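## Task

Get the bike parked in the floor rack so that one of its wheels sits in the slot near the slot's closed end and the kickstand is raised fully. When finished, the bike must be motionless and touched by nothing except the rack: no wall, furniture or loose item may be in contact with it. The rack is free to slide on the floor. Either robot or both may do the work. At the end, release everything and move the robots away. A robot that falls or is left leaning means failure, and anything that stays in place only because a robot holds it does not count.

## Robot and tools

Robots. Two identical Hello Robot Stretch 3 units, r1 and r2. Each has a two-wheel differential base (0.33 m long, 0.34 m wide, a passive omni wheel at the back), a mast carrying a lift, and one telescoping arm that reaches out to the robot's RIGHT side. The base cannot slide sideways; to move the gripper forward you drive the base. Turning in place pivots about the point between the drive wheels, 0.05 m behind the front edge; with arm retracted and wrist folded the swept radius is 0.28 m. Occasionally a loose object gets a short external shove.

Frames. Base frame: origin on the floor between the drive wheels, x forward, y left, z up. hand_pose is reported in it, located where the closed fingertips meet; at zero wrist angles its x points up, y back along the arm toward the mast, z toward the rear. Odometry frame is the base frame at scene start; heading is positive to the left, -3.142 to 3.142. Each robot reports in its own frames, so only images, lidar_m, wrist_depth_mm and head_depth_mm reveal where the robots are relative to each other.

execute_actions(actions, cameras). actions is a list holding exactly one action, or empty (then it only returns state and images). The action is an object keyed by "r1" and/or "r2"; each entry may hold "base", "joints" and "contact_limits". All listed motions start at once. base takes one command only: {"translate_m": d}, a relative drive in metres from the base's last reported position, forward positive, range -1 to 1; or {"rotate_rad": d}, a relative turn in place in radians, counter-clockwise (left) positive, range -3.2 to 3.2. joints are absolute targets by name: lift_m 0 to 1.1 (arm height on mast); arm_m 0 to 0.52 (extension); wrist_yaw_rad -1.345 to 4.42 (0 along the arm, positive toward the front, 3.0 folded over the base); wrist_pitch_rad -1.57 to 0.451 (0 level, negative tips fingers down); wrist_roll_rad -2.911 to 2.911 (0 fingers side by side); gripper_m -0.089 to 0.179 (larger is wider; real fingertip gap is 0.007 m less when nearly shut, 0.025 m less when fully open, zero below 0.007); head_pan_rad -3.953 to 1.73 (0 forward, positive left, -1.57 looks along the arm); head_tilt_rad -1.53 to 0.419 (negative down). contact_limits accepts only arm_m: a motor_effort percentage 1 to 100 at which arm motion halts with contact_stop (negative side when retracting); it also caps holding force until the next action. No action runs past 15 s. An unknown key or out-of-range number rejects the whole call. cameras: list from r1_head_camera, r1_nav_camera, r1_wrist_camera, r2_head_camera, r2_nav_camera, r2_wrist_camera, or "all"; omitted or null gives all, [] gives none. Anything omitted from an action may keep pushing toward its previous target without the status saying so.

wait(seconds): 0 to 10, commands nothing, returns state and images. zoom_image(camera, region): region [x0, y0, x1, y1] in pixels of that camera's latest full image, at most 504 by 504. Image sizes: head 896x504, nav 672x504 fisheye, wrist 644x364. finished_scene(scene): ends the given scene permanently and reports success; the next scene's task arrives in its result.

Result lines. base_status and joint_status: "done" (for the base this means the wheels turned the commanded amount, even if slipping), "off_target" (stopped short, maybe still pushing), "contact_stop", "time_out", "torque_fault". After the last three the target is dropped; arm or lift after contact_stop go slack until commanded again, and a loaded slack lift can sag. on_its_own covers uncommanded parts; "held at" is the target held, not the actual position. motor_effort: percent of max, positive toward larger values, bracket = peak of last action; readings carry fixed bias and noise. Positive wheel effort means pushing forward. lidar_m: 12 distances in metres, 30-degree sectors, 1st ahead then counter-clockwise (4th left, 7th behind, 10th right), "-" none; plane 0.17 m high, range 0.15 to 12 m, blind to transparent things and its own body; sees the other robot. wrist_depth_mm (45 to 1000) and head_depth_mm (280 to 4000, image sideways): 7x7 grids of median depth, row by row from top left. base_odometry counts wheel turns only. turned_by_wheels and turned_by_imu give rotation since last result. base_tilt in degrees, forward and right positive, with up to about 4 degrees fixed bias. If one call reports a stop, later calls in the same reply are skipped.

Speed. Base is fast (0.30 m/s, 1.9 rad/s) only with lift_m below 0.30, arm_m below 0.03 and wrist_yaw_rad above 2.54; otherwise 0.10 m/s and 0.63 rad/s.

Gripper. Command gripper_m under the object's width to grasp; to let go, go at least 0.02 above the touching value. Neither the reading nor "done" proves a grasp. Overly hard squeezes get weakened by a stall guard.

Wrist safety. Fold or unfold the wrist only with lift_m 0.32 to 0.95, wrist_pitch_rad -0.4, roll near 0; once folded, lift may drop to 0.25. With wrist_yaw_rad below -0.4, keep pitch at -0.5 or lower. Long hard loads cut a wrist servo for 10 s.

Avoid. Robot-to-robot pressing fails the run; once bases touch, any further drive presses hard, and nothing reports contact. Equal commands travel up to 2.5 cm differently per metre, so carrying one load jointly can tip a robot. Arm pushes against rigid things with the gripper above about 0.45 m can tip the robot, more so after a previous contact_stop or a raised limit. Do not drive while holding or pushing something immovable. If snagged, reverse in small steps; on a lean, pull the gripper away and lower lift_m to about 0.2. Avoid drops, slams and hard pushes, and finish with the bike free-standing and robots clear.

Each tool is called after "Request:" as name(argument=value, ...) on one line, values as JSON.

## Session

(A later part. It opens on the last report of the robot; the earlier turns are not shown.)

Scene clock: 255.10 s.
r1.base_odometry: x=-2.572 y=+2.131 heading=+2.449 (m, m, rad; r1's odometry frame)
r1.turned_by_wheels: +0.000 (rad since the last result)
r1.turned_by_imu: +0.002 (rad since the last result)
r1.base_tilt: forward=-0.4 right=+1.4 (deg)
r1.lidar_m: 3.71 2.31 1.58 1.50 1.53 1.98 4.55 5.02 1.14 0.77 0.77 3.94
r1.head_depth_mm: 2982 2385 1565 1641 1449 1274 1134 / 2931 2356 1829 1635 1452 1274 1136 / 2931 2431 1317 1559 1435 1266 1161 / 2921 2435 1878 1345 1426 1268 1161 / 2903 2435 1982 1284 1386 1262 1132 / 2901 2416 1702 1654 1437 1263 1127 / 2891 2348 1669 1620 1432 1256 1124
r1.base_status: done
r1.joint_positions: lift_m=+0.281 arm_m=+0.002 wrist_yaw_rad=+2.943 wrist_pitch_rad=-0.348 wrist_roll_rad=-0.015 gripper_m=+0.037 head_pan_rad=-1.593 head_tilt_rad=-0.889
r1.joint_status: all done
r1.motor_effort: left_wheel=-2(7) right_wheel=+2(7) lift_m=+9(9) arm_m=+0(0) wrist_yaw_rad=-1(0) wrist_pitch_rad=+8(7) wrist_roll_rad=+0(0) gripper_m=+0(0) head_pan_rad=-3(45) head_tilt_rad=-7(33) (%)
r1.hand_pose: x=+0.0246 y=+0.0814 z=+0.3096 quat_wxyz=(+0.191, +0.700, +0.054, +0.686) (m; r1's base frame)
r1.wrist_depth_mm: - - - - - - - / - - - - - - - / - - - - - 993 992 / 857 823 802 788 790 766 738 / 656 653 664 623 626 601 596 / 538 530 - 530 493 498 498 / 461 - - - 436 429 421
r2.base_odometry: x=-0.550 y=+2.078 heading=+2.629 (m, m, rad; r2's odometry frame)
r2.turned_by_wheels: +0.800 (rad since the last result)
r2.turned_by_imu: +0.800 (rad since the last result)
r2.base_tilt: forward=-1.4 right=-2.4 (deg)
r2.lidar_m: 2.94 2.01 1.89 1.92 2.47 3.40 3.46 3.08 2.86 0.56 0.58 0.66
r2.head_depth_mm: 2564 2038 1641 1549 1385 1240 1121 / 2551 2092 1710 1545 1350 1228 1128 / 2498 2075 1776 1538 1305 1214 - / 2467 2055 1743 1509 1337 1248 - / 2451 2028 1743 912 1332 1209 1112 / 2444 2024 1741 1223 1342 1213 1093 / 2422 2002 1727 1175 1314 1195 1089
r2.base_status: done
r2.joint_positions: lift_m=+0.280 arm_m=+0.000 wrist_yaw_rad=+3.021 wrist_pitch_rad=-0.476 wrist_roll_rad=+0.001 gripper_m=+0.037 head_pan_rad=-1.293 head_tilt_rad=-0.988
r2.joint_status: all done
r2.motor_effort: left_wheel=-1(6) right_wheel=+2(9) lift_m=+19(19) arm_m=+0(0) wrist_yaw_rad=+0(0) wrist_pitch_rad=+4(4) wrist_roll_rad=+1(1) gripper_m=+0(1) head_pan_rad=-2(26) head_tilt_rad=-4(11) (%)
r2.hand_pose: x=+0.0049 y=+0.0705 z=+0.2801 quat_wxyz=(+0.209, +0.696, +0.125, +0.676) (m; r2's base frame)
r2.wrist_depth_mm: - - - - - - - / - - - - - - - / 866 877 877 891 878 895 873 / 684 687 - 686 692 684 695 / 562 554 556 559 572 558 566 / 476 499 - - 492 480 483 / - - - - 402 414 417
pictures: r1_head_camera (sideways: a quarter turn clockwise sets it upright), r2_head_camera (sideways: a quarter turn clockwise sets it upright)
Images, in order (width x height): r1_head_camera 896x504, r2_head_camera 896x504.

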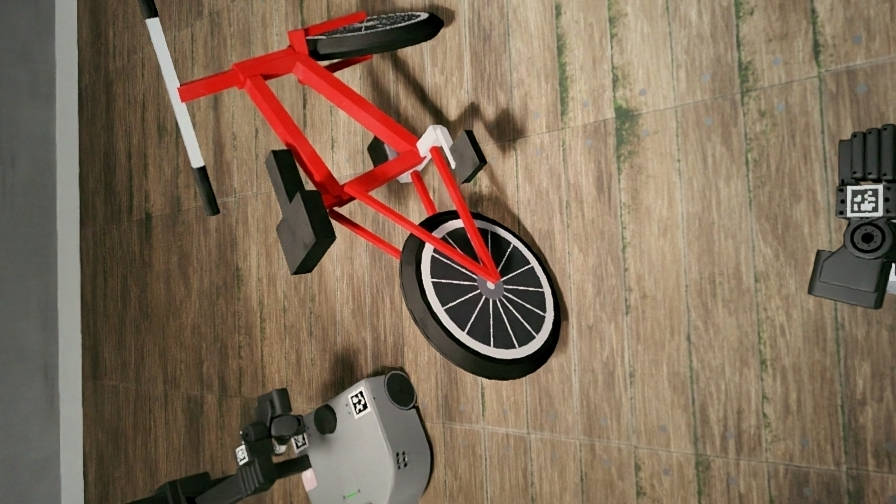

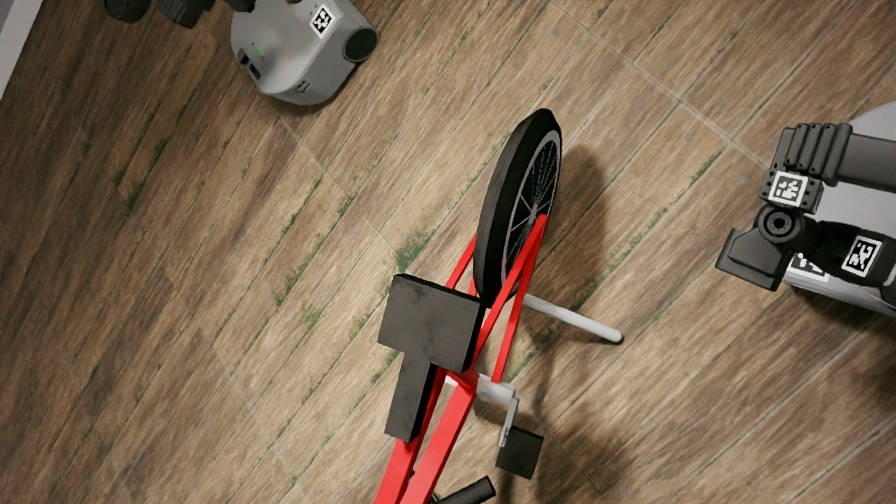

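Request:
execute_actions(actions=[{"r1": {"base": {"translate_m": 0.12}}, "r2": {"base": {"translate_m": 0.1}, "joints": {"lift_m": 0.38, "wrist_pitch_rad": -0.4}}}], cameras=[])

Request:
execute_actions(actions=[{"r1": {"base": {"rotate_rad": -1.1}, "joints": {"head_pan_rad": -0.6, "head_tilt_rad": -0.9}}, "r2": {"joints": {"wrist_yaw_rad": 0.0, "gripper_m": 0.0}}}], cameras=["r1_head_camera", "r2_head_camera"])

Scene clock: 299.27 s.
r1.base_odometry: x=-2.664 y=+2.208 heading=+2.449 (m, m, rad; r1's odometry frame)
r1.turned_by_wheels: +0.000 (rad since the last result)
r1.turned_by_imu: +0.000 (rad since the last result)
r1.base_tilt: forward=-0.4 right=+1.5 (deg)
r1.lidar_m: 3.59 2.33 1.58 1.50 1.54 1.99 4.62 5.01 1.09 0.75 3.32 3.83
r1.head_depth_mm: 2951 2376 1443 1681 1448 1278 1133 / 2949 2460 1337 1564 1450 1267 1131 / 2935 2459 1838 1372 1443 1271 1157 / 2970 2435 1994 1294 1384 1270 1165 / 2919 2364 1779 1672 1409 1261 1127 / 2807 1606 1725 1638 1433 1266 1124 / 2885 2269 1968 1658 1431 1261 1124
r1.base_status: done
r1.joint_positions: lift_m=+0.281 arm_m=+0.002 wrist_yaw_rad=+2.943 wrist_pitch_rad=-0.348 wrist_roll_rad=-0.015 gripper_m=+0.037 head_pan_rad=-1.593 head_tilt_rad=-0.889
r1.joint_status: not commanded
r1.motor_effort: left_wheel=-3(9) right_wheel=+2(6) lift_m=+10(9) arm_m=+0(0) wrist_yaw_rad=+0(0) wrist_pitch_rad=+7(8) wrist_roll_rad=+0(0) gripper_m=+0(0) head_pan_rad=-3(4) head_tilt_rad=-7(8) (%)
r1.hand_pose: x=+0.0246 y=+0.0814 z=+0.3096 quat_wxyz=(+0.191, +0.700, +0.054, +0.686) (m; r1's base frame)
r1.wrist_depth_mm: - - - - - - - / - - - - - - - / - - - - - 987 988 / 841 815 813 777 789 751 742 / 652 638 652 616 614 600 595 / 538 535 - 531 494 509 498 / 462 - - - 434 432 423
r2.base_odometry: x=-0.638 y=+2.127 heading=+2.629 (m, m, rad; r2's odometry frame)
r2.turned_by_wheels: +0.000 (rad since the last result)
r2.turned_by_imu: -0.001 (rad since the last result)
r2.base_tilt: forward=-1.5 right=-2.3 (deg)
r2.lidar_m: 2.89 1.97 1.84 1.88 2.41 3.49 3.53 3.12 0.61 0.55 0.58 0.82
r2.head_depth_mm: 2585 2105 1745 1560 1381 1239 1123 / 2572 2107 1765 1555 1304 1232 1108 / 2510 2081 1766 1528 1303 1233 - / 2473 2073 1752 900 1318 1255 - / 2482 2041 1741 1144 1338 1214 1108 / 2430 2018 1738 1156 1309 1209 1093 / 2411 2008 1735 1075 1337 1201 1093
r2.base_status: done
r2.joint_positions: lift_m=+0.380 arm_m=+0.000 wrist_yaw_rad=+3.021 wrist_pitch_rad=-0.417 wrist_roll_rad=+0.001 gripper_m=+0.037 head_pan_rad=-1.294 head_tilt_rad=-0.988
r2.joint_status: all done
r2.motor_effort: left_wheel=-1(6) right_wheel=+3(9) lift_m=+31(31) arm_m=-1(0) wrist_yaw_rad=+0(0) wrist_pitch_rad=+6(7) wrist_roll_rad=+1(1) gripper_m=+0(0) head_pan_rad=-2(2) head_tilt_rad=-5(4) (%)
r2.hand_pose: x=+0.0059 y=+0.0783 z=+0.3925 quat_wxyz=(+0.189, +0.699, +0.105, +0.681) (m; r2's base frame)
r2.wrist_depth_mm: - - - - - - - / - - - - - - - / - - - - - - - / 939 924 943 952 953 949 938 / 742 759 - 752 770 760 757 / 618 625 - 626 646 639 632 / 538 537 - 551 524 539 543
pictures: none
No camera images: the call's "cameras" was empty. Leave "cameras" out to get every camera's image.

Scene clock: 301.80 s.
r1.base_odometry: x=-2.664 y=+2.208 heading=+1.349 (m, m, rad; r1's odometry frame)
r1.turned_by_wheels: -1.100 (rad since the last result)
r1.turned_by_imu: -1.080 (rad since the last result)
r1.base_tilt: forward=-0.4 right=+1.4 (deg)
r1.lidar_m: 1.50 3.87 3.59 2.44 1.60 1.50 1.53 1.93 4.09 5.22 1.18 0.75
r1.head_depth_mm: 3057 2362 1839 1638 1446 1268 1134 / 3007 2363 1830 1637 1446 1272 1131 / 2996 2353 1297 1568 1445 1267 1127 / 2934 2426 1882 1331 1413 1270 1129 / 2904 2428 1970 1290 1382 1261 1121 / 2869 2342 1680 1622 1432 1255 1127 / 2782 1563 1716 1612 1429 1255 1123
r1.base_status: done
r1.joint_positions: lift_m=+0.281 arm_m=+0.002 wrist_yaw_rad=+2.943 wrist_pitch_rad=-0.348 wrist_roll_rad=-0.015 gripper_m=+0.037 head_pan_rad=-0.607 head_tilt_rad=-0.889
r1.joint_status: all done
r1.motor_effort: left_wheel=+3(11) right_wheel=-1(6) lift_m=+9(9) arm_m=-1(0) wrist_yaw_rad=-1(1) wrist_pitch_rad=+8(8) wrist_roll_rad=+0(0) gripper_m=+1(1) head_pan_rad=+4(45) head_tilt_rad=-7(8) (%)
r1.hand_pose: x=+0.0246 y=+0.0814 z=+0.3096 quat_wxyz=(+0.191, +0.700, +0.054, +0.686) (m; r1's base frame)
r1.wrist_depth_mm: - - - - - - - / - - - - - - - / - - - - - - 988 / 855 805 803 784 788 744 731 / 658 641 663 622 634 598 586 / 546 537 - 535 496 502 493 / 458 - - - 438 433 422
r2.base_odometry: x=-0.638 y=+2.127 heading=+2.629 (m, m, rad; r2's odometry frame)
r2.turned_by_wheels: +0.000 (rad since the last result)
r2.turned_by_imu: +0.000 (rad since the last result)
r2.base_tilt: forward=-1.4 right=-2.3 (deg)
r2.lidar_m: 2.89 1.97 1.84 1.87 2.41 3.48 3.54 3.11 0.61 0.55 0.58 0.82
r2.head_depth_mm: 2532 2100 1789 1559 1378 1230 1120 / 2569 2115 1782 1544 1301 1241 1106 / 2518 2081 1772 1546 1305 1233 - / 2510 2080 1759 905 1314 1238 - / 2437 2047 1753 1147 1334 1212 1111 / 2463 2035 1726 1169 1310 1206 1095 / 2391 1988 1719 1073 1347 1204 1089
r2.base_status: not commanded
r2.joint_positions: lift_m=+0.380 arm_m=+0.000 wrist_yaw_rad=+0.003 wrist_pitch_rad=-0.417 wrist_roll_rad=+0.001 gripper_m=+0.000 head_pan_rad=-1.294 head_tilt_rad=-0.988
r2.joint_status: all done
r2.motor_effort: left_wheel=-2(2) right_wheel=+2(2) lift_m=+31(31) arm_m=+0(0) wrist_yaw_rad=-3(6) wrist_pitch_rad=+6(6) wrist_roll_rad=+1(1) gripper_m=-2(80) head_pan_rad=-2(2) head_tilt_rad=-4(5) (%)
r2.hand_pose: x=-0.0208 y=-0.3690 z=+0.3925 quat_wxyz=(+0.692, +0.148, -0.692, -0.146) (m; r2's base frame)
r2.wrist_depth_mm: 200 195 - - - - - / 282 344 - - - - - / - 343 - - - - - / 668 413 379 352 349 957 939 / 695 453 449 399 410 720 774 / 590 602 586 - 516 630 633 / 518 526 519 518 530 539 535
pictures: r1_head_camera (sideways: a quarter turn clockwise sets it upright), r2_head_camera (sideways: a quarter turn clockwise sets it upright)
Images, in order (width x height): r1_head_camera 896x504, r2_head_camera 896x504.

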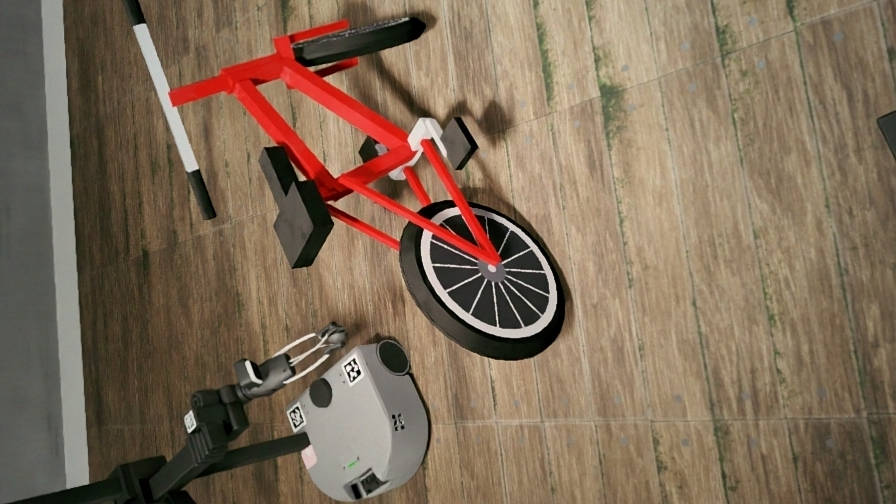

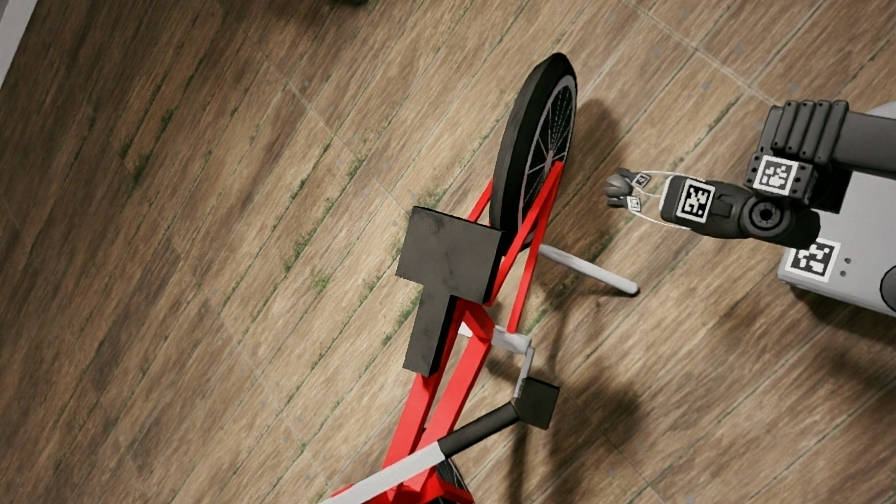

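Request:
execute_actions(actions=[{"r1": {"base": {"translate_m": 0.3}}, "r2": {"joints": {"lift_m": 0.26, "wrist_pitch_rad": 0.0}}}], cameras=["r2_wrist_camera", "r2_head_camera"])

Scene clock: 319.33 s.
r1.base_odometry: x=-2.598 y=+2.500 heading=+1.350 (m, m, rad; r1's odometry frame)
r1.turned_by_wheels: +0.000 (rad since the last result)
r1.turned_by_imu: +0.002 (rad since the last result)
r1.base_tilt: forward=-0.4 right=+1.4 (deg)
r1.lidar_m: 3.02 3.74 3.46 2.86 1.89 1.75 1.80 2.28 4.88 4.82 0.57 0.48
r1.head_depth_mm: 2877 2443 1938 1440 1385 1264 1135 / 2825 2451 1941 1130 1364 1265 1135 / 2813 2448 1992 1631 1132 1243 1132 / 2762 2422 1978 1627 1388 1222 1128 / 2727 2420 1959 1489 1430 1264 1128 / 2714 2364 1363 1481 1434 1263 1127 / 2522 2327 1823 1618 1433 1260 1123
r1.base_status: done
r1.joint_positions: lift_m=+0.281 arm_m=+0.002 wrist_yaw_rad=+2.943 wrist_pitch_rad=-0.348 wrist_roll_rad=-0.015 gripper_m=+0.037 head_pan_rad=-0.607 head_tilt_rad=-0.890
r1.joint_status: not commanded
r1.motor_effort: left_wheel=+2(12) right_wheel=-2(4) lift_m=+9(9) arm_m=+0(0) wrist_yaw_rad=-1(0) wrist_pitch_rad=+7(8) wrist_roll_rad=+0(0) gripper_m=+0(1) head_pan_rad=+4(4) head_tilt_rad=-7(8) (%)
r1.hand_pose: x=+0.0246 y=+0.0814 z=+0.3096 quat_wxyz=(+0.191, +0.700, +0.054, +0.686) (m; r1's base frame)
r1.wrist_depth_mm: - - - - - - - / - - - - - - - / - - - - - - 970 / 841 796 803 785 784 766 743 / 658 653 669 625 621 607 584 / 553 534 - 529 493 510 493 / 461 - - - 435 432 424
r2.base_odometry: x=-0.638 y=+2.127 heading=+2.629 (m, m, rad; r2's odometry frame)
r2.turned_by_wheels: +0.000 (rad since the last result)
r2.turned_by_imu: -0.001 (rad since the last result)
r2.base_tilt: forward=-1.4 right=-2.3 (deg)
r2.lidar_m: 2.88 1.97 1.84 1.88 2.41 3.48 3.55 3.11 0.61 0.55 0.58 0.82
r2.head_depth_mm: 2572 2098 1804 1549 1370 1239 1118 / 2554 2112 1774 1554 1305 1229 1127 / 2507 2061 1768 1532 1313 1238 - / 2471 2062 1755 899 1307 1231 - / 2451 2042 1747 1149 1312 1217 1107 / 2445 2018 1728 1165 1316 1208 1096 / 2380 2017 1714 1079 1350 1200 1091
r2.base_status: not commanded
r2.joint_positions: lift_m=+0.260 arm_m=+0.000 wrist_yaw_rad=+0.003 wrist_pitch_rad=-0.021 wrist_roll_rad=+0.001 gripper_m=+0.000 head_pan_rad=-1.294 head_tilt_rad=-0.988
r2.joint_status: all done
r2.motor_effort: left_wheel=-1(2) right_wheel=+2(3) lift_m=+18(32) arm_m=+0(0) wrist_yaw_rad=-3(3) wrist_pitch_rad=+7(7) wrist_roll_rad=+1(1) gripper_m=-2(2) head_pan_rad=-2(2) head_tilt_rad=-4(4) (%)
r2.hand_pose: x=-0.0207 y=-0.4003 z=+0.3696 quat_wxyz=(+0.707, +0.009, -0.707, -0.007) (m; r2's base frame)
r2.wrist_depth_mm: 208 204 279 - - - - / - 288 - - - - - / 289 342 - - - 801 - / - 324 - - - - - / - - 341 314 314 865 - / 377 446 349 - 330 350 749 / 382 647 368 362 368 371 697
pictures: r2_head_camera (sideways: a quarter turn clockwise sets it upright), r2_wrist_camera
Images, in order (width x height): r2_head_camera 896x504, r2_wrist_camera 644x364.

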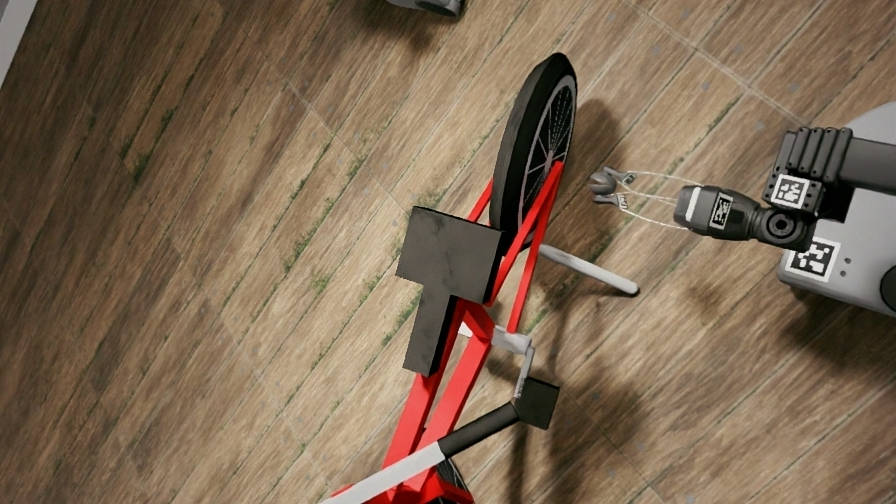

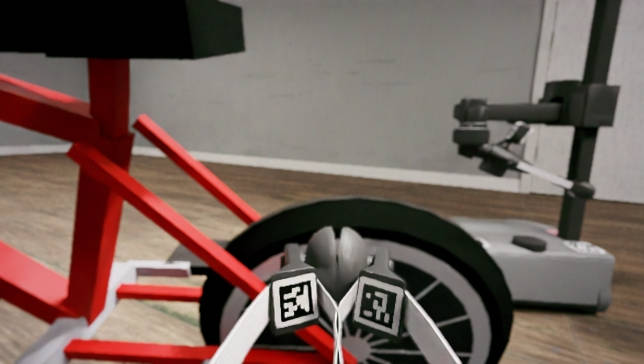

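Request:
execute_actions(actions=[{"r1": {"joints": {"lift_m": 0.47, "wrist_pitch_rad": -0.4}}, "r2": {"joints": {"lift_m": 0.275, "arm_m": 0.11}}}], cameras=[])

Request:
execute_actions(actions=[{"r1": {"joints": {"wrist_yaw_rad": 0.0, "gripper_m": 0.179, "head_pan_rad": -1.2, "head_tilt_rad": -1.0}}, "r2": {"joints": {"arm_m": 0.18}}}], cameras=["r1_head_camera", "r2_head_camera", "r2_wrist_camera"])

Scene clock: 342.33 s.
r1.base_odometry: x=-2.598 y=+2.500 heading=+1.350 (m, m, rad; r1's odometry frame)
r1.turned_by_wheels: +0.000 (rad since the last result)
r1.turned_by_imu: -0.001 (rad since the last result)
r1.base_tilt: forward=-0.4 right=+1.5 (deg)
r1.lidar_m: 3.00 3.75 3.46 2.87 1.90 1.75 1.81 2.28 4.92 4.80 0.57 0.48
r1.head_depth_mm: 2876 2441 1947 1449 1388 1267 1135 / 2839 2448 1933 1133 1364 1274 1149 / 2812 2447 1992 1635 1136 1245 1129 / 2807 2440 1968 1568 1384 1228 1128 / 2731 2434 1982 1486 1436 1267 1129 / 2681 2337 1495 1484 1433 1264 1126 / 2538 2311 1815 1621 1425 1258 1121
r1.base_status: not commanded
r1.joint_positions: lift_m=+0.469 arm_m=+0.002 wrist_yaw_rad=+2.943 wrist_pitch_rad=-0.413 wrist_roll_rad=-0.015 gripper_m=+0.037 head_pan_rad=-0.607 head_tilt_rad=-0.890
r1.joint_status: all done
r1.motor_effort: left_wheel=+2(2) right_wheel=-1(2) lift_m=+42(43) arm_m=-1(0) wrist_yaw_rad=-1(1) wrist_pitch_rad=+6(7) wrist_roll_rad=+0(1) gripper_m=-1(0) head_pan_rad=+4(4) head_tilt_rad=-7(6) (%)
r1.hand_pose: x=+0.0231 y=+0.0739 z=+0.4830 quat_wxyz=(+0.213, +0.698, +0.078, +0.680) (m; r1's base frame)
r1.wrist_depth_mm: - - - - - - - / - - - - - - - / - - - - - - - / - - - - - 998 964 / 895 885 - 842 828 815 801 / 735 728 - 701 671 689 684 / 635 631 621 614 602 604 584
r2.base_odometry: x=-0.638 y=+2.127 heading=+2.629 (m, m, rad; r2's odometry frame)
r2.turned_by_wheels: +0.000 (rad since the last result)
r2.turned_by_imu: -0.001 (rad since the last result)
r2.base_tilt: forward=-1.4 right=-2.3 (deg)
r2.lidar_m: 2.89 1.97 1.84 1.87 2.41 3.47 3.53 3.14 0.61 0.55 0.58 0.82
r2.head_depth_mm: 2585 2104 1803 1547 1378 1233 1118 / 2519 2124 1773 1550 1299 1256 1117 / 2494 2066 1776 1532 1340 1211 - / 2496 2045 1768 900 1317 1215 - / 2460 2004 1755 1142 1323 1218 1099 / 2458 2022 1746 1170 1306 1213 1093 / 2418 1999 1706 1076 1337 1199 1092
r2.base_status: not commanded
r2.joint_positions: lift_m=+0.275 arm_m=+0.110 wrist_yaw_rad=+0.002 wrist_pitch_rad=-0.020 wrist_roll_rad=+0.001 gripper_m=+0.000 head_pan_rad=-1.294 head_tilt_rad=-0.988
r2.joint_status: all done
r2.motor_effort: left_wheel=-1(2) right_wheel=+2(2) lift_m=+31(30) arm_m=+7(8) wrist_yaw_rad=-2(3) wrist_pitch_rad=+7(7) wrist_roll_rad=+1(1) gripper_m=-2(2) head_pan_rad=-2(2) head_tilt_rad=-4(4) (%)
r2.hand_pose: x=-0.0209 y=-0.5102 z=+0.3841 quat_wxyz=(+0.707, +0.008, -0.707, -0.007) (m; r2's base frame)
r2.wrist_depth_mm: 123 165 - - - 675 655 / - - - - - - 669 / - - - - - - - / - - - - - - - / - - - - - - - / 179 820 230 - 208 644 640 / 331 196 225 218 215 213 646
pictures: none
No camera images: the call's "cameras" was empty. Leave "cameras" out to get every camera's image.

Scene clock: 344.83 s.
r1.base_odometry: x=-2.598 y=+2.500 heading=+1.350 (m, m, rad; r1's odometry frame)
r1.turned_by_wheels: +0.000 (rad since the last result)
r1.turned_by_imu: +0.000 (rad since the last result)
r1.base_tilt: forward=-0.3 right=+1.4 (deg)
r1.lidar_m: 3.00 3.75 3.46 2.88 1.90 1.76 1.81 2.28 4.89 4.79 0.55 0.47
r1.head_depth_mm: 2541 2085 1779 1551 1374 1218 1124 / 2515 2077 1778 1553 1367 1239 - / 2524 2074 1776 1543 1366 1246 - / 2499 2065 1659 1487 1364 1225 1136 / 2507 1981 1169 1357 1319 1228 1109 / 2512 2018 1059 1159 1091 1226 1111 / 2487 2073 1765 1482 1360 1226 1115
r1.base_status: not commanded
r1.joint_positions: lift_m=+0.469 arm_m=+0.002 wrist_yaw_rad=+0.003 wrist_pitch_rad=-0.413 wrist_roll_rad=-0.015 gripper_m=+0.179 head_pan_rad=-1.193 head_tilt_rad=-0.987
r1.joint_status: all done
r1.motor_effort: left_wheel=+2(2) right_wheel=-1(1) lift_m=+42(41) arm_m=+0(0) wrist_yaw_rad=-4(3) wrist_pitch_rad=+6(6) wrist_roll_rad=+0(0) gripper_m=+1(85) head_pan_rad=-3(40) head_tilt_rad=-9(22) (%)
r1.hand_pose: x=-0.0208 y=-0.3718 z=+0.4830 quat_wxyz=(+0.698, +0.147, -0.686, -0.143) (m; r1's base frame)
r1.wrist_depth_mm: - - - - - - - / - 839 - - - - - / - 927 - - - - - / - 679 - - - - 973 / 485 841 871 847 823 813 832 / 426 704 723 720 694 674 - / 478 598 622 617 607 607 590
r2.base_odometry: x=-0.638 y=+2.127 heading=+2.629 (m, m, rad; r2's odometry frame)
r2.turned_by_wheels: +0.000 (rad since the last result)
r2.turned_by_imu: -0.001 (rad since the last result)
r2.base_tilt: forward=-1.4 right=-2.4 (deg)
r2.lidar_m: 2.89 1.97 1.84 1.87 2.42 3.47 3.56 3.12 0.63 0.56 0.58 0.83
r2.head_depth_mm: 2600 2115 1771 1556 1390 1231 1118 / 2540 2101 1763 1550 1314 1221 1126 / 2505 2074 1768 1543 1255 1211 - / 2489 2072 1764 913 1316 1219 - / 2446 2052 1742 1115 1344 1207 1107 / 2435 2037 1721 1228 1324 1205 1092 / 2431 2021 972 1340 1334 1203 1092
r2.base_status: not commanded
r2.joint_positions: lift_m=+0.275 arm_m=+0.179 wrist_yaw_rad=-0.002 wrist_pitch_rad=+0.001 wrist_roll_rad=+0.001 gripper_m=+0.000 head_pan_rad=-1.294 head_tilt_rad=-0.988
r2.joint_status: all done
r2.on_its_own: arm_m is at rest, and its effort (+15) is outside its rest range (-14 to +14)
r2.motor_effort: left_wheel=-2(2) right_wheel=+5(5) lift_m=+28(31) arm_m=+15(26) wrist_yaw_rad=+3(21) wrist_pitch_rad=-1(7) wrist_roll_rad=+1(1) gripper_m=-2(4) head_pan_rad=-1(2) head_tilt_rad=-4(4) (%)
r2.hand_pose: x=-0.0220 y=-0.5802 z=+0.3898 quat_wxyz=(+0.707, -0.001, -0.707, -0.001) (m; r2's base frame)
r2.wrist_depth_mm: - 183 - - - 591 622 / - - - - - 574 - / - - - - - - - / - - - - - - - / - - - - - - - / 926 822 927 - 181 633 644 / 713 351 177 165 164 171 572
pictures: r1_head_camera (sideways: a quarter turn clockwise sets it upright), r2_head_camera (sideways: a quarter turn clockwise sets it upright), r2_wrist_camera
Images, in order (width x height): r1_head_camera 896x504, r2_head_camera 896x504, r2_wrist_camera 644x364.

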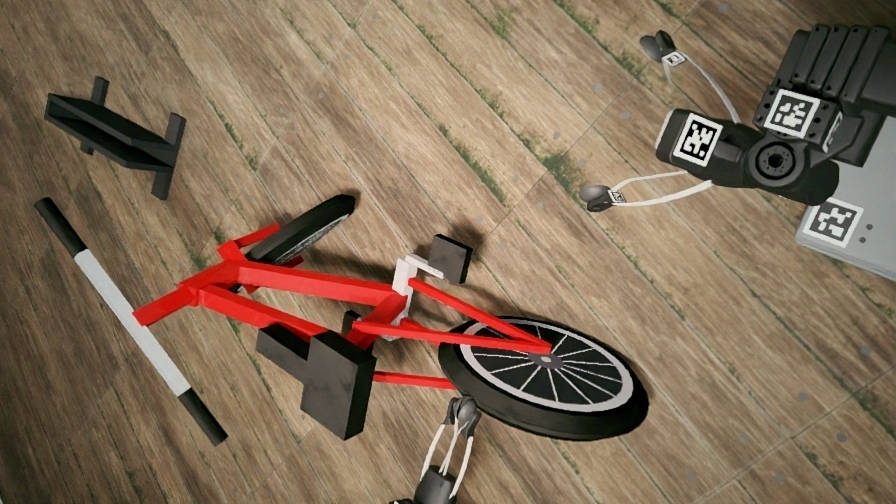

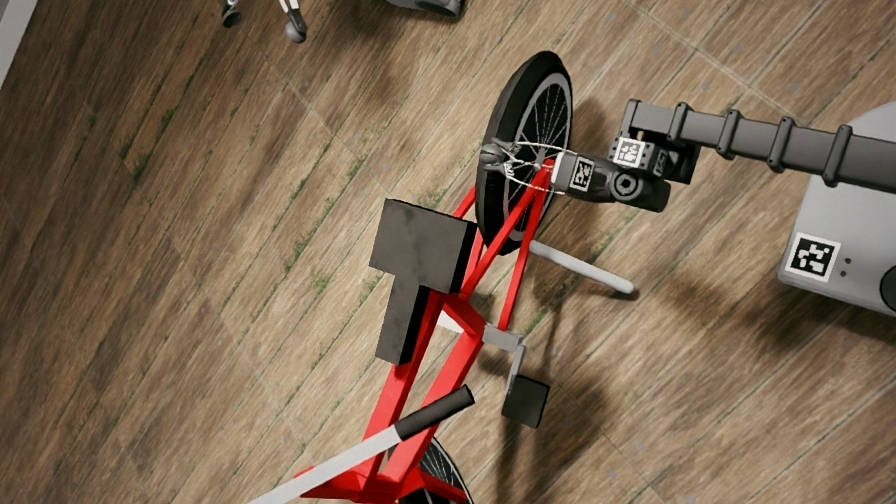

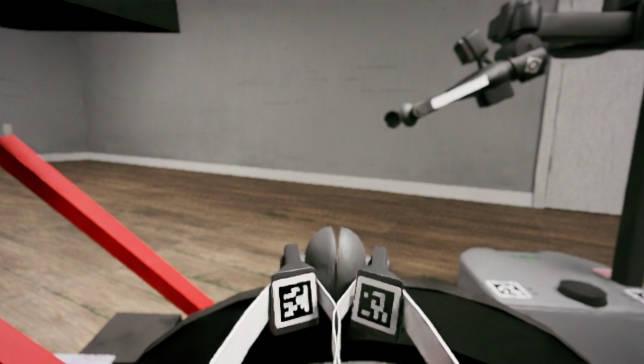

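Request:
execute_actions(actions=[{"r1": {"base": {"translate_m": 0.2}, "joints": {"wrist_pitch_rad": 0.0}}, "r2": {"joints": {"arm_m": 0.105}}}], cameras=[])

Request:
execute_actions(actions=[{"r1": {"base": {"translate_m": 0.13}}, "r2": {"joints": {"lift_m": 0.245}}}], cameras=[])

Request:
execute_actions(actions=[{"r1": {"joints": {"head_pan_rad": -1.57, "head_tilt_rad": -1.0}}, "r2": {"joints": {"arm_m": 0.18}}}], cameras=["r1_head_camera", "r1_wrist_camera", "r2_head_camera", "r2_wrist_camera"])

Scene clock: 357.20 s.
r1.base_odometry: x=-2.555 y=+2.695 heading=+1.350 (m, m, rad; r1's odometry frame)
r1.turned_by_wheels: +0.000 (rad since the last result)
r1.turned_by_imu: +0.001 (rad since the last result)
r1.base_tilt: forward=-0.5 right=+1.4 (deg)
r1.lidar_m: 2.84 3.59 3.38 3.15 2.10 1.93 1.99 2.52 5.32 1.03 0.33 0.93
r1.head_depth_mm: 2514 2094 1777 1544 1378 1230 1131 / 2513 2040 1761 1545 1372 1209 - / 2551 2086 1372 1464 1370 1239 - / 2524 1962 1139 1282 1176 1205 1135 / 2485 2086 1766 1513 1030 1195 1114 / 2507 2074 1760 1538 1365 1225 1110 / 2472 2064 1759 1298 1336 1222 1109
r1.base_status: done
r1.joint_positions: lift_m=+0.469 arm_m=+0.002 wrist_yaw_rad=+0.003 wrist_pitch_rad=-0.027 wrist_roll_rad=-0.015 gripper_m=+0.179 head_pan_rad=-1.193 head_tilt_rad=-0.988
r1.joint_status: all done
r1.motor_effort: left_wheel=+2(9) right_wheel=-2(3) lift_m=+42(42) arm_m=+0(0) wrist_yaw_rad=-3(2) wrist_pitch_rad=+13(13) wrist_roll_rad=+0(0) gripper_m=+0(1) head_pan_rad=-4(3) head_tilt_rad=-7(8) (%)
r1.hand_pose: x=-0.0208 y=-0.4022 z=+0.5769 quat_wxyz=(+0.713, +0.011, -0.701, -0.009) (m; r1's base frame)
r1.wrist_depth_mm: - - - - - - - / - - - - - - - / - - - - - - - / - 679 - - - - - / 352 - 893 - - - - / - 568 - - - - - / 882 855 616 880 876 886 858
r2.base_odometry: x=-0.638 y=+2.127 heading=+2.629 (m, m, rad; r2's odometry frame)
r2.turned_by_wheels: +0.000 (rad since the last result)
r2.turned_by_imu: -0.001 (rad since the last result)
r2.base_tilt: forward=-1.5 right=-2.4 (deg)
r2.lidar_m: 2.87 1.97 1.84 1.87 2.41 3.48 3.54 3.11 0.61 0.55 0.58 0.82
r2.head_depth_mm: 2551 2113 1755 1560 1360 1230 1126 / 2550 2102 1760 1535 1311 1236 1112 / 2505 2081 1774 1534 1335 - - / 2472 2061 1741 903 1311 1217 - / 2463 2025 1728 1199 1336 1207 1109 / 2404 2021 1738 1177 1302 1203 1095 / 2408 1998 1728 1071 1343 1217 1085
r2.base_status: not commanded
r2.joint_positions: lift_m=+0.275 arm_m=+0.105 wrist_yaw_rad=-0.002 wrist_pitch_rad=-0.018 wrist_roll_rad=+0.001 gripper_m=+0.000 head_pan_rad=-1.294 head_tilt_rad=-0.988
r2.joint_status: all done
r2.motor_effort: left_wheel=-1(2) right_wheel=+2(5) lift_m=+28(28) arm_m=-5(15) wrist_yaw_rad=+3(4) wrist_pitch_rad=+6(7) wrist_roll_rad=+1(1) gripper_m=-2(2) head_pan_rad=-2(3) head_tilt_rad=-4(5) (%)
r2.hand_pose: x=-0.0221 y=-0.5062 z=+0.3849 quat_wxyz=(+0.707, +0.006, -0.707, -0.007) (m; r2's base frame)
r2.wrist_depth_mm: 125 169 - - - 445 469 / - - - - - - - / - - - - - - - / - - - - - - - / - - - - - - - / 183 831 232 - 212 575 618 / 336 198 228 224 221 222 465
pictures: none
No camera images: the call's "cameras" was empty. Leave "cameras" out to get every camera's image.

Scene clock: 359.47 s.
r1.base_odometry: x=-2.526 y=+2.822 heading=+1.350 (m, m, rad; r1's odometry frame)
r1.turned_by_wheels: +0.000 (rad since the last result)
r1.turned_by_imu: +0.001 (rad since the last result)
r1.base_tilt: forward=-0.3 right=+1.4 (deg)
r1.lidar_m: 2.71 3.46 3.34 3.35 2.21 2.05 2.11 2.67 5.38 0.28 0.27 0.82
r1.head_depth_mm: 2550 2041 1772 1550 1390 1231 1128 / 2515 2047 1354 1494 1348 1210 - / 2512 1965 1132 1171 1118 1191 - / 2516 2068 1747 1489 1030 1177 1136 / 2497 2068 1766 1543 1342 1222 1112 / 2517 2082 1760 1541 1346 1224 1113 / 2515 2066 1770 1537 1240 1223 1108
r1.base_status: done
r1.joint_positions: lift_m=+0.469 arm_m=+0.002 wrist_yaw_rad=+0.003 wrist_pitch_rad=-0.027 wrist_roll_rad=-0.015 gripper_m=+0.179 head_pan_rad=-1.193 head_tilt_rad=-0.988
r1.joint_status: not commanded
r1.motor_effort: left_wheel=+1(6) right_wheel=-1(1) lift_m=+42(41) arm_m=+0(1) wrist_yaw_rad=-2(2) wrist_pitch_rad=+13(13) wrist_roll_rad=+0(0) gripper_m=+0(1) head_pan_rad=-3(3) head_tilt_rad=-8(8) (%)
r1.hand_pose: x=-0.0208 y=-0.4022 z=+0.5770 quat_wxyz=(+0.713, +0.011, -0.701, -0.009) (m; r1's base frame)
r1.wrist_depth_mm: - - - - - - - / - - - - - - - / - - - - - - - / - - 789 - - - - / - 349 753 - - - - / - 474 685 - - - - / 938 885 719 623 876 884 847
r2.base_odometry: x=-0.638 y=+2.127 heading=+2.629 (m, m, rad; r2's odometry frame)
r2.turned_by_wheels: +0.000 (rad since the last result)
r2.turned_by_imu: +0.000 (rad since the last result)
r2.base_tilt: forward=-1.5 right=-2.4 (deg)
r2.lidar_m: 2.89 1.97 1.85 1.87 2.41 3.47 3.55 3.11 0.61 0.55 0.58 0.82
r2.head_depth_mm: 2561 2099 1735 1511 1334 1238 1117 / 2532 2121 1782 1545 1311 1244 1120 / 2514 2080 1775 1536 1321 - - / 2457 2053 1751 902 1311 1222 - / 2466 2051 1742 1191 1330 1219 1102 / 2445 2015 1733 1179 1294 1205 1102 / 2430 2017 1730 1068 1340 1198 1088
r2.base_status: not commanded
r2.joint_positions: lift_m=+0.245 arm_m=+0.105 wrist_yaw_rad=-0.002 wrist_pitch_rad=-0.018 wrist_roll_rad=+0.001 gripper_m=+0.000 head_pan_rad=-1.294 head_tilt_rad=-0.988
r2.joint_status: all done
r2.motor_effort: left_wheel=-1(1) right_wheel=+2(2) lift_m=+18(26) arm_m=-6(6) wrist_yaw_rad=+3(2) wrist_pitch_rad=+6(6) wrist_roll_rad=+1(1) gripper_m=-2(2) head_pan_rad=-2(2) head_tilt_rad=-4(4) (%)
r2.hand_pose: x=-0.0221 y=-0.5062 z=+0.3555 quat_wxyz=(+0.707, +0.006, -0.707, -0.007) (m; r2's base frame)
r2.wrist_depth_mm: - - - - - - - / - - - - - - - / - - - - - - - / - - - - - - - / 179 - 269 212 208 - - / 357 199 220 - 209 215 562 / 334 328 226 234 232 225 397
pictures: none
No camera images: the call's "cameras" was empty. Leave "cameras" out to get every camera's image.

Scene clock: 361.20 s.
r1.base_odometry: x=-2.526 y=+2.822 heading=+1.350 (m, m, rad; r1's odometry frame)
r1.turned_by_wheels: +0.000 (rad since the last result)
r1.turned_by_imu: +0.000 (rad since the last result)
r1.base_tilt: forward=-0.5 right=+1.4 (deg)
r1.lidar_m: 2.71 3.43 3.33 3.35 2.20 2.05 2.11 2.67 5.37 0.26 0.27 0.82
r1.head_depth_mm: 2542 2078 1784 1548 1367 1230 1119 / 2517 2090 1786 1542 1375 1246 - / 2502 2080 1774 1551 1368 1254 - / 2375 2067 1670 1465 1319 1194 - / 2500 1978 1273 1234 1101 1192 1111 / 2515 2071 1735 1512 1339 1222 1110 / 2507 2059 1749 1530 1303 1222 1110
r1.base_status: not commanded
r1.joint_positions: lift_m=+0.469 arm_m=+0.002 wrist_yaw_rad=+0.003 wrist_pitch_rad=-0.027 wrist_roll_rad=-0.015 gripper_m=+0.179 head_pan_rad=-1.563 head_tilt_rad=-0.988
r1.joint_status: all done
r1.motor_effort: left_wheel=+2(1) right_wheel=-1(1) lift_m=+42(42) arm_m=-1(1) wrist_yaw_rad=-3(2) wrist_pitch_rad=+12(13) wrist_roll_rad=-1(1) gripper_m=+0(1) head_pan_rad=-3(29) head_tilt_rad=-8(8) (%)
r1.hand_pose: x=-0.0208 y=-0.4022 z=+0.5770 quat_wxyz=(+0.713, +0.011, -0.701, -0.009) (m; r1's base frame)
r1.wrist_depth_mm: - - - - - - - / - - - - - - - / - - - - - - - / - - 402 - - - - / - - 467 - - - - / - - - - - - - / 917 902 823 634 888 879 864
r2.base_odometry: x=-0.638 y=+2.127 heading=+2.629 (m, m, rad; r2's odometry frame)
r2.turned_by_wheels: +0.000 (rad since the last result)
r2.turned_by_imu: +0.000 (rad since the last result)
r2.base_tilt: forward=-1.5 right=-2.3 (deg)
r2.lidar_m: 2.89 1.96 1.84 1.88 2.41 3.48 3.55 3.12 0.64 0.56 0.87 0.84
r2.head_depth_mm: 2572 2090 1749 1502 1347 1236 1118 / 2547 2103 1774 1550 1322 1233 1126 / 2504 2107 1754 1539 1317 1200 - / 2470 2074 1769 929 1344 1213 - / 2456 2035 1758 1227 1350 1209 1108 / 2451 2035 1709 1459 1312 1205 1092 / 2428 2027 1038 1423 1331 1199 1094
r2.base_status: not commanded
r2.joint_positions: lift_m=+0.245 arm_m=+0.179 wrist_yaw_rad=-0.004 wrist_pitch_rad=+0.020 wrist_roll_rad=+0.001 gripper_m=+0.000 head_pan_rad=-1.294 head_tilt_rad=-0.988
r2.joint_status: all done
r2.motor_effort: left_wheel=-2(2) right_wheel=+4(5) lift_m=+18(18) arm_m=+14(28) wrist_yaw_rad=+5(23) wrist_pitch_rad=-7(7) wrist_roll_rad=+1(1) gripper_m=-2(5) head_pan_rad=-2(2) head_tilt_rad=-4(4) (%)
r2.hand_pose: x=-0.0226 y=-0.5807 z=+0.3650 quat_wxyz=(+0.707, -0.008, -0.707, +0.005) (m; r2's base frame)
r2.wrist_depth_mm: - - - - - - - / - - - - - - - / - - - - - - - / - - - - - - - / - - - 194 192 - - / 162 896 189 - 180 187 994 / 328 170 190 189 188 185 209
pictures: r1_head_camera (sideways: a quarter turn clockwise sets it upright), r1_wrist_camera, r2_head_camera (sideways: a quarter turn clockwise sets it upright), r2_wrist_camera
Images, in order (width x height): r1_head_camera 896x504, r1_wrist_camera 644x364, r2_head_camera 896x504, r2_wrist_camera 644x364.

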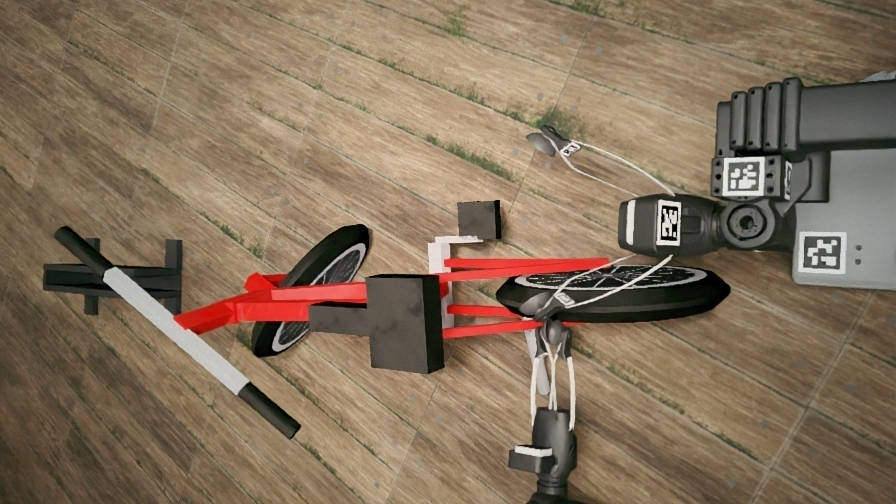

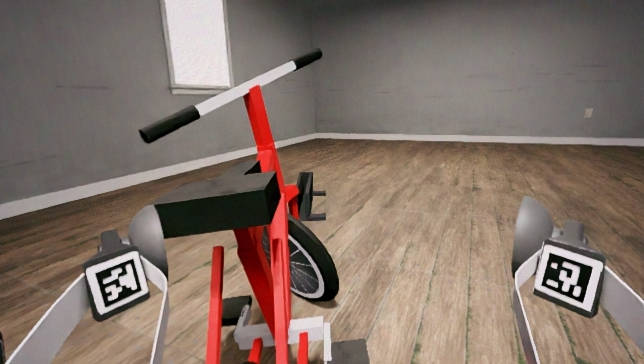

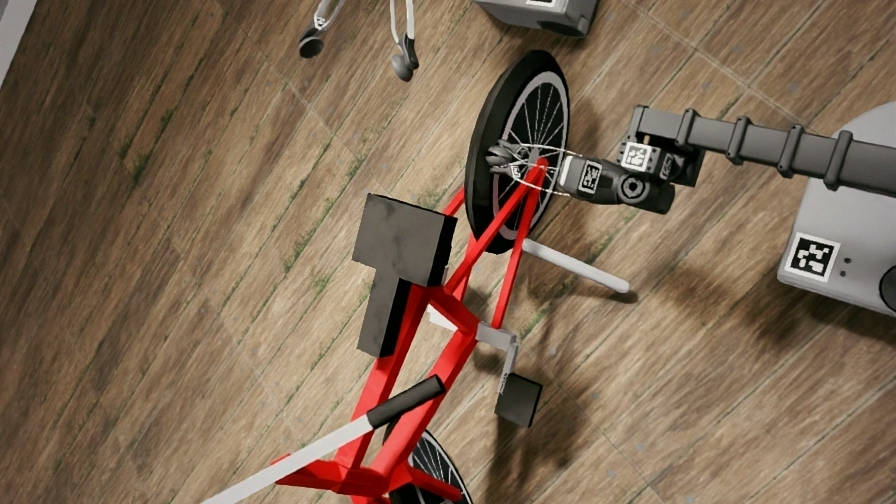

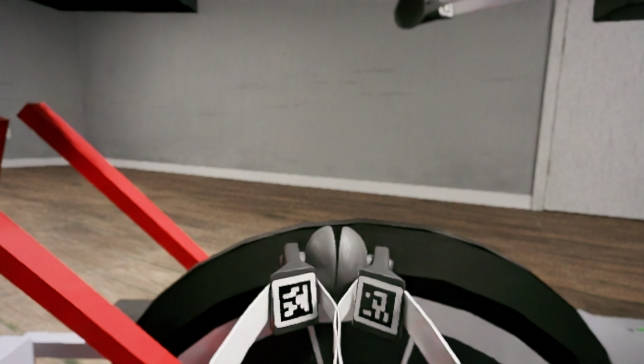

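Request:
execute_actions(actions=[{"r1": {"base": {"translate_m": 0.075}}, "r2": {"joints": {"arm_m": 0.215}}}], cameras=["r1_head_camera", "r1_wrist_camera", "r2_wrist_camera"])

Scene clock: 377.83 s.
r1.base_odometry: x=-2.510 y=+2.895 heading=+1.350 (m, m, rad; r1's odometry frame)
r1.turned_by_wheels: +0.000 (rad since the last result)
r1.turned_by_imu: +0.000 (rad since the last result)
r1.base_tilt: forward=-0.4 right=+1.4 (deg)
r1.lidar_m: 2.64 3.34 3.31 3.36 2.31 2.13 2.18 2.75 5.39 0.25 2.82 0.76
r1.head_depth_mm: 2539 2099 1780 1547 1374 1233 1117 / 2512 2093 1763 1546 1369 1250 - / 2526 2071 1737 1268 1348 1259 - / 2450 1997 1353 1301 1054 1208 - / 2508 2061 1728 1505 1323 1224 1110 / 2510 2063 1770 1538 1300 1223 1107 / 2497 2069 1772 1541 924 1218 1110
r1.base_status: done
r1.joint_positions: lift_m=+0.469 arm_m=+0.002 wrist_yaw_rad=+0.003 wrist_pitch_rad=-0.027 wrist_roll_rad=-0.015 gripper_m=+0.179 head_pan_rad=-1.563 head_tilt_rad=-0.988
r1.joint_status: not commanded
r1.motor_effort: left_wheel=+1(7) right_wheel=-1(3) lift_m=+41(41) arm_m=+0(1) wrist_yaw_rad=-1(2) wrist_pitch_rad=+13(12) wrist_roll_rad=+0(0) gripper_m=+0(1) head_pan_rad=-3(4) head_tilt_rad=-8(8) (%)
r1.hand_pose: x=-0.0208 y=-0.4022 z=+0.5770 quat_wxyz=(+0.713, +0.011, -0.701, -0.009) (m; r1's base frame)
r1.wrist_depth_mm: - - - - - - - / - - - - - - - / - - - - - - - / - - - 380 - - - / - - - 464 - - - / - - - 537 - - - / 941 872 903 612 877 871 850
r2.base_odometry: x=-0.638 y=+2.127 heading=+2.629 (m, m, rad; r2's odometry frame)
r2.turned_by_wheels: +0.000 (rad since the last result)
r2.turned_by_imu: -0.001 (rad since the last result)
r2.base_tilt: forward=-1.4 right=-2.3 (deg)
r2.lidar_m: 2.88 1.97 1.84 1.87 2.41 3.47 3.54 3.11 0.66 0.57 0.89 0.85
r2.head_depth_mm: 2562 2097 1799 1566 1312 1243 1123 / 2533 2086 1783 1541 1315 1230 1125 / 2485 2063 1762 1196 1313 1225 - / 2483 2045 1757 1220 1339 1218 - / 2454 2019 1753 1280 1352 1205 1112 / 2464 2005 1624 1476 1323 1207 1098 / 2417 1959 1117 1429 1323 1211 1088
r2.base_status: not commanded
r2.joint_positions: lift_m=+0.245 arm_m=+0.214 wrist_yaw_rad=-0.001 wrist_pitch_rad=+0.033 wrist_roll_rad=+0.001 gripper_m=+0.000 head_pan_rad=-1.294 head_tilt_rad=-0.988
r2.joint_status: all done
r2.motor_effort: left_wheel=-2(2) right_wheel=+3(4) lift_m=+18(18) arm_m=+8(14) wrist_yaw_rad=+2(5) wrist_pitch_rad=-11(11) wrist_roll_rad=+1(1) gripper_m=-3(2) head_pan_rad=-2(2) head_tilt_rad=-4(4) (%)
r2.hand_pose: x=-0.0217 y=-0.6164 z=+0.3684 quat_wxyz=(+0.707, -0.012, -0.707, +0.011) (m; r2's base frame)
r2.wrist_depth_mm: - 233 - - - - - / - - - - - - - / - - - - - - - / - - - - - - - / - - - 201 195 - - / 163 904 189 - 179 187 - / 641 168 185 184 182 181 201
pictures: r1_head_camera (sideways: a quarter turn clockwise sets it upright), r1_wrist_camera, r2_wrist_camera
Images, in order (width x height): r1_head_camera 896x504, r1_wrist_camera 644x364, r2_wrist_camera 644x364.

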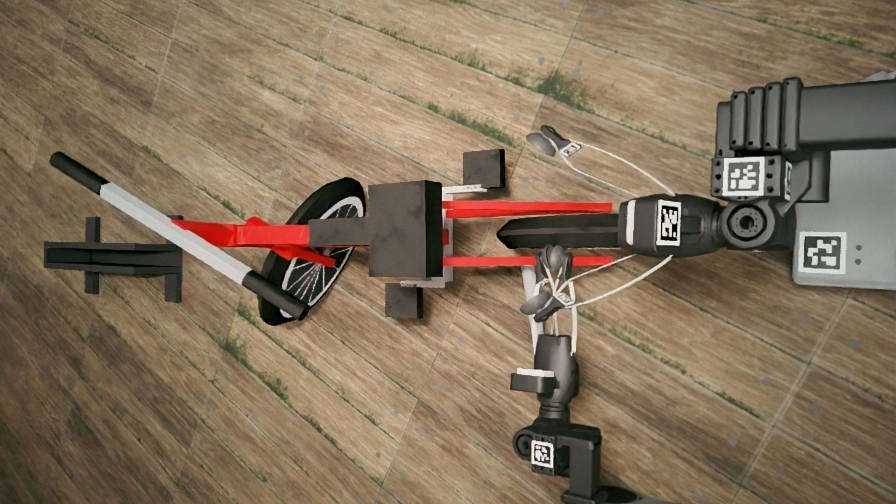

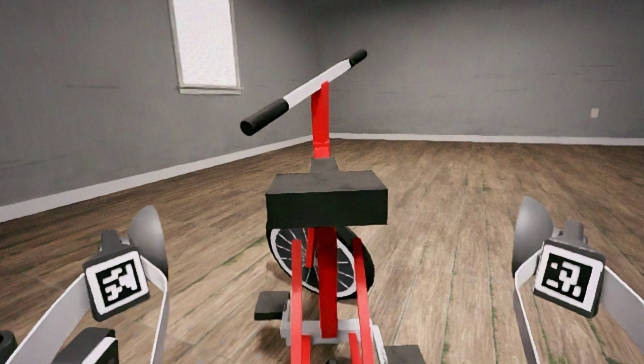

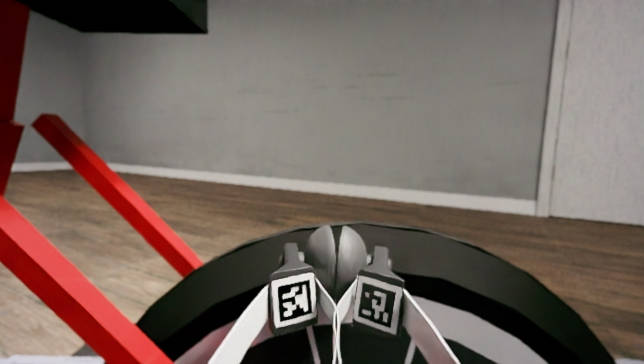

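Request:
execute_actions(actions=[{"r1": {"joints": {"arm_m": 0.17}}}], cameras=["r1_head_camera", "r1_wrist_camera"])

Scene clock: 395.53 s.
r1.base_odometry: x=-2.510 y=+2.895 heading=+1.350 (m, m, rad; r1's odometry frame)
r1.turned_by_wheels: +0.000 (rad since the last result)
r1.turned_by_imu: -0.001 (rad since the last result)
r1.base_tilt: forward=-0.4 right=+1.4 (deg)
r1.lidar_m: 2.64 3.37 3.31 3.35 2.31 2.12 2.18 2.76 5.42 0.26 2.81 0.76
r1.head_depth_mm: 2546 2087 1761 1554 1367 1235 1113 / 2519 2087 1780 1546 1384 1240 - / 2521 2081 1729 1274 - 1228 - / 2428 1979 1355 1298 1319 1191 - / 2481 2064 1734 1513 1326 1225 1111 / 2508 2077 1763 1539 1305 1226 1111 / 2494 2059 1754 1540 927 1224 1110
r1.base_status: not commanded
r1.joint_positions: lift_m=+0.469 arm_m=+0.170 wrist_yaw_rad=+0.002 wrist_pitch_rad=-0.026 wrist_roll_rad=-0.015 gripper_m=+0.179 head_pan_rad=-1.563 head_tilt_rad=-0.988
r1.joint_status: all done
r1.motor_effort: left_wheel=+2(2) right_wheel=-1(1) lift_m=+41(42) arm_m=+4(7) wrist_yaw_rad=-1(3) wrist_pitch_rad=+12(13) wrist_roll_rad=+0(0) gripper_m=+0(0) head_pan_rad=-4(4) head_tilt_rad=-8(9) (%)
r1.hand_pose: x=-0.0210 y=-0.5701 z=+0.5772 quat_wxyz=(+0.713, +0.010, -0.702, -0.009) (m; r1's base frame)
r1.wrist_depth_mm: - - - - - - - / - - - - - - - / - - - - - - - / - - - - - - - / - - - 229 - - - / - - 176 176 178 - - / 920 890 555 182 816 877 867
r2.base_odometry: x=-0.638 y=+2.127 heading=+2.629 (m, m, rad; r2's odometry frame)
r2.turned_by_wheels: +0.000 (rad since the last result)
r2.turned_by_imu: -0.001 (rad since the last result)
r2.base_tilt: forward=-1.5 right=-2.3 (deg)
r2.lidar_m: 2.88 1.97 1.84 1.88 2.42 3.49 3.52 3.12 0.66 0.56 0.89 0.85
r2.head_depth_mm: 2605 2108 1772 1504 1320 1232 1124 / 2515 2082 1767 1134 1312 1228 1122 / 2497 2088 1762 1169 1321 1225 - / 2463 2074 1749 1220 1336 1209 - / 2463 2036 1729 1282 1347 1221 1103 / 2424 2017 1614 1463 1327 1218 1094 / 2422 1984 1116 1424 1339 1202 1090
r2.base_status: not commanded
r2.joint_positions: lift_m=+0.245 arm_m=+0.214 wrist_yaw_rad=-0.001 wrist_pitch_rad=+0.033 wrist_roll_rad=+0.001 gripper_m=+0.000 head_pan_rad=-1.294 head_tilt_rad=-0.988
r2.joint_status: not commanded
r2.motor_effort: left_wheel=-1(2) right_wheel=+3(2) lift_m=+18(18) arm_m=+8(8) wrist_yaw_rad=+2(1) wrist_pitch_rad=-11(11) wrist_roll_rad=+1(1) gripper_m=-2(3) head_pan_rad=-2(2) head_tilt_rad=-4(4) (%)
r2.hand_pose: x=-0.0217 y=-0.6164 z=+0.3684 quat_wxyz=(+0.707, -0.012, -0.707, +0.011) (m; r2's base frame)
r2.wrist_depth_mm: - 235 - - - - - / - - - - - - - / - - - - - - - / - - - - - - - / - - - 200 194 - - / 162 931 188 - 178 186 - / 648 168 186 184 182 181 201
pictures: r1_head_camera (sideways: a quarter turn clockwise sets it upright), r1_wrist_camera
Images, in order (width x height): r1_head_camera 896x504, r1_wrist_camera 644x364.

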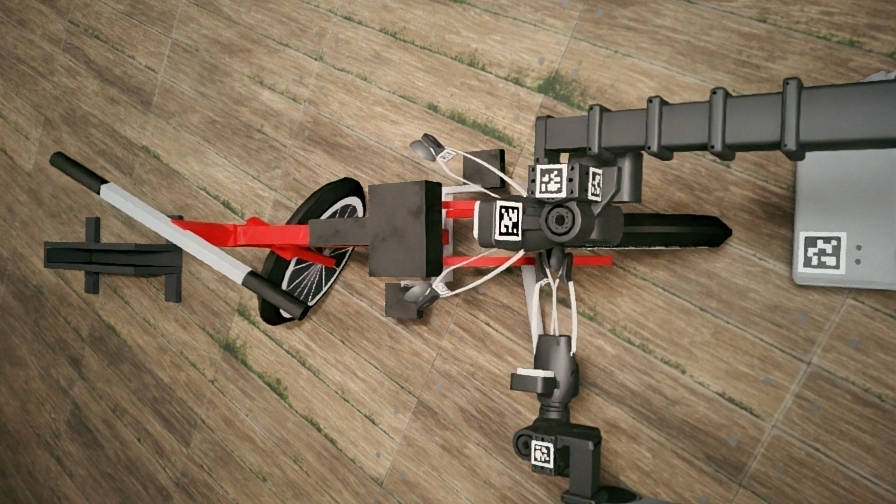

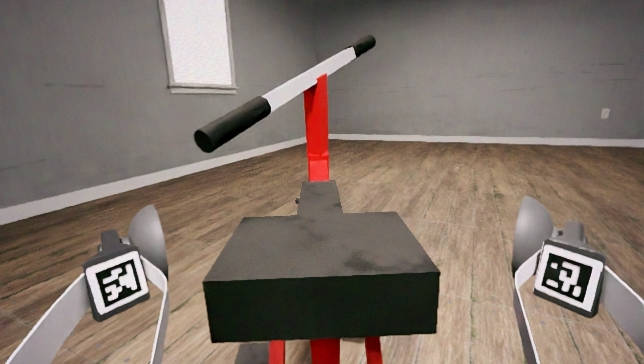

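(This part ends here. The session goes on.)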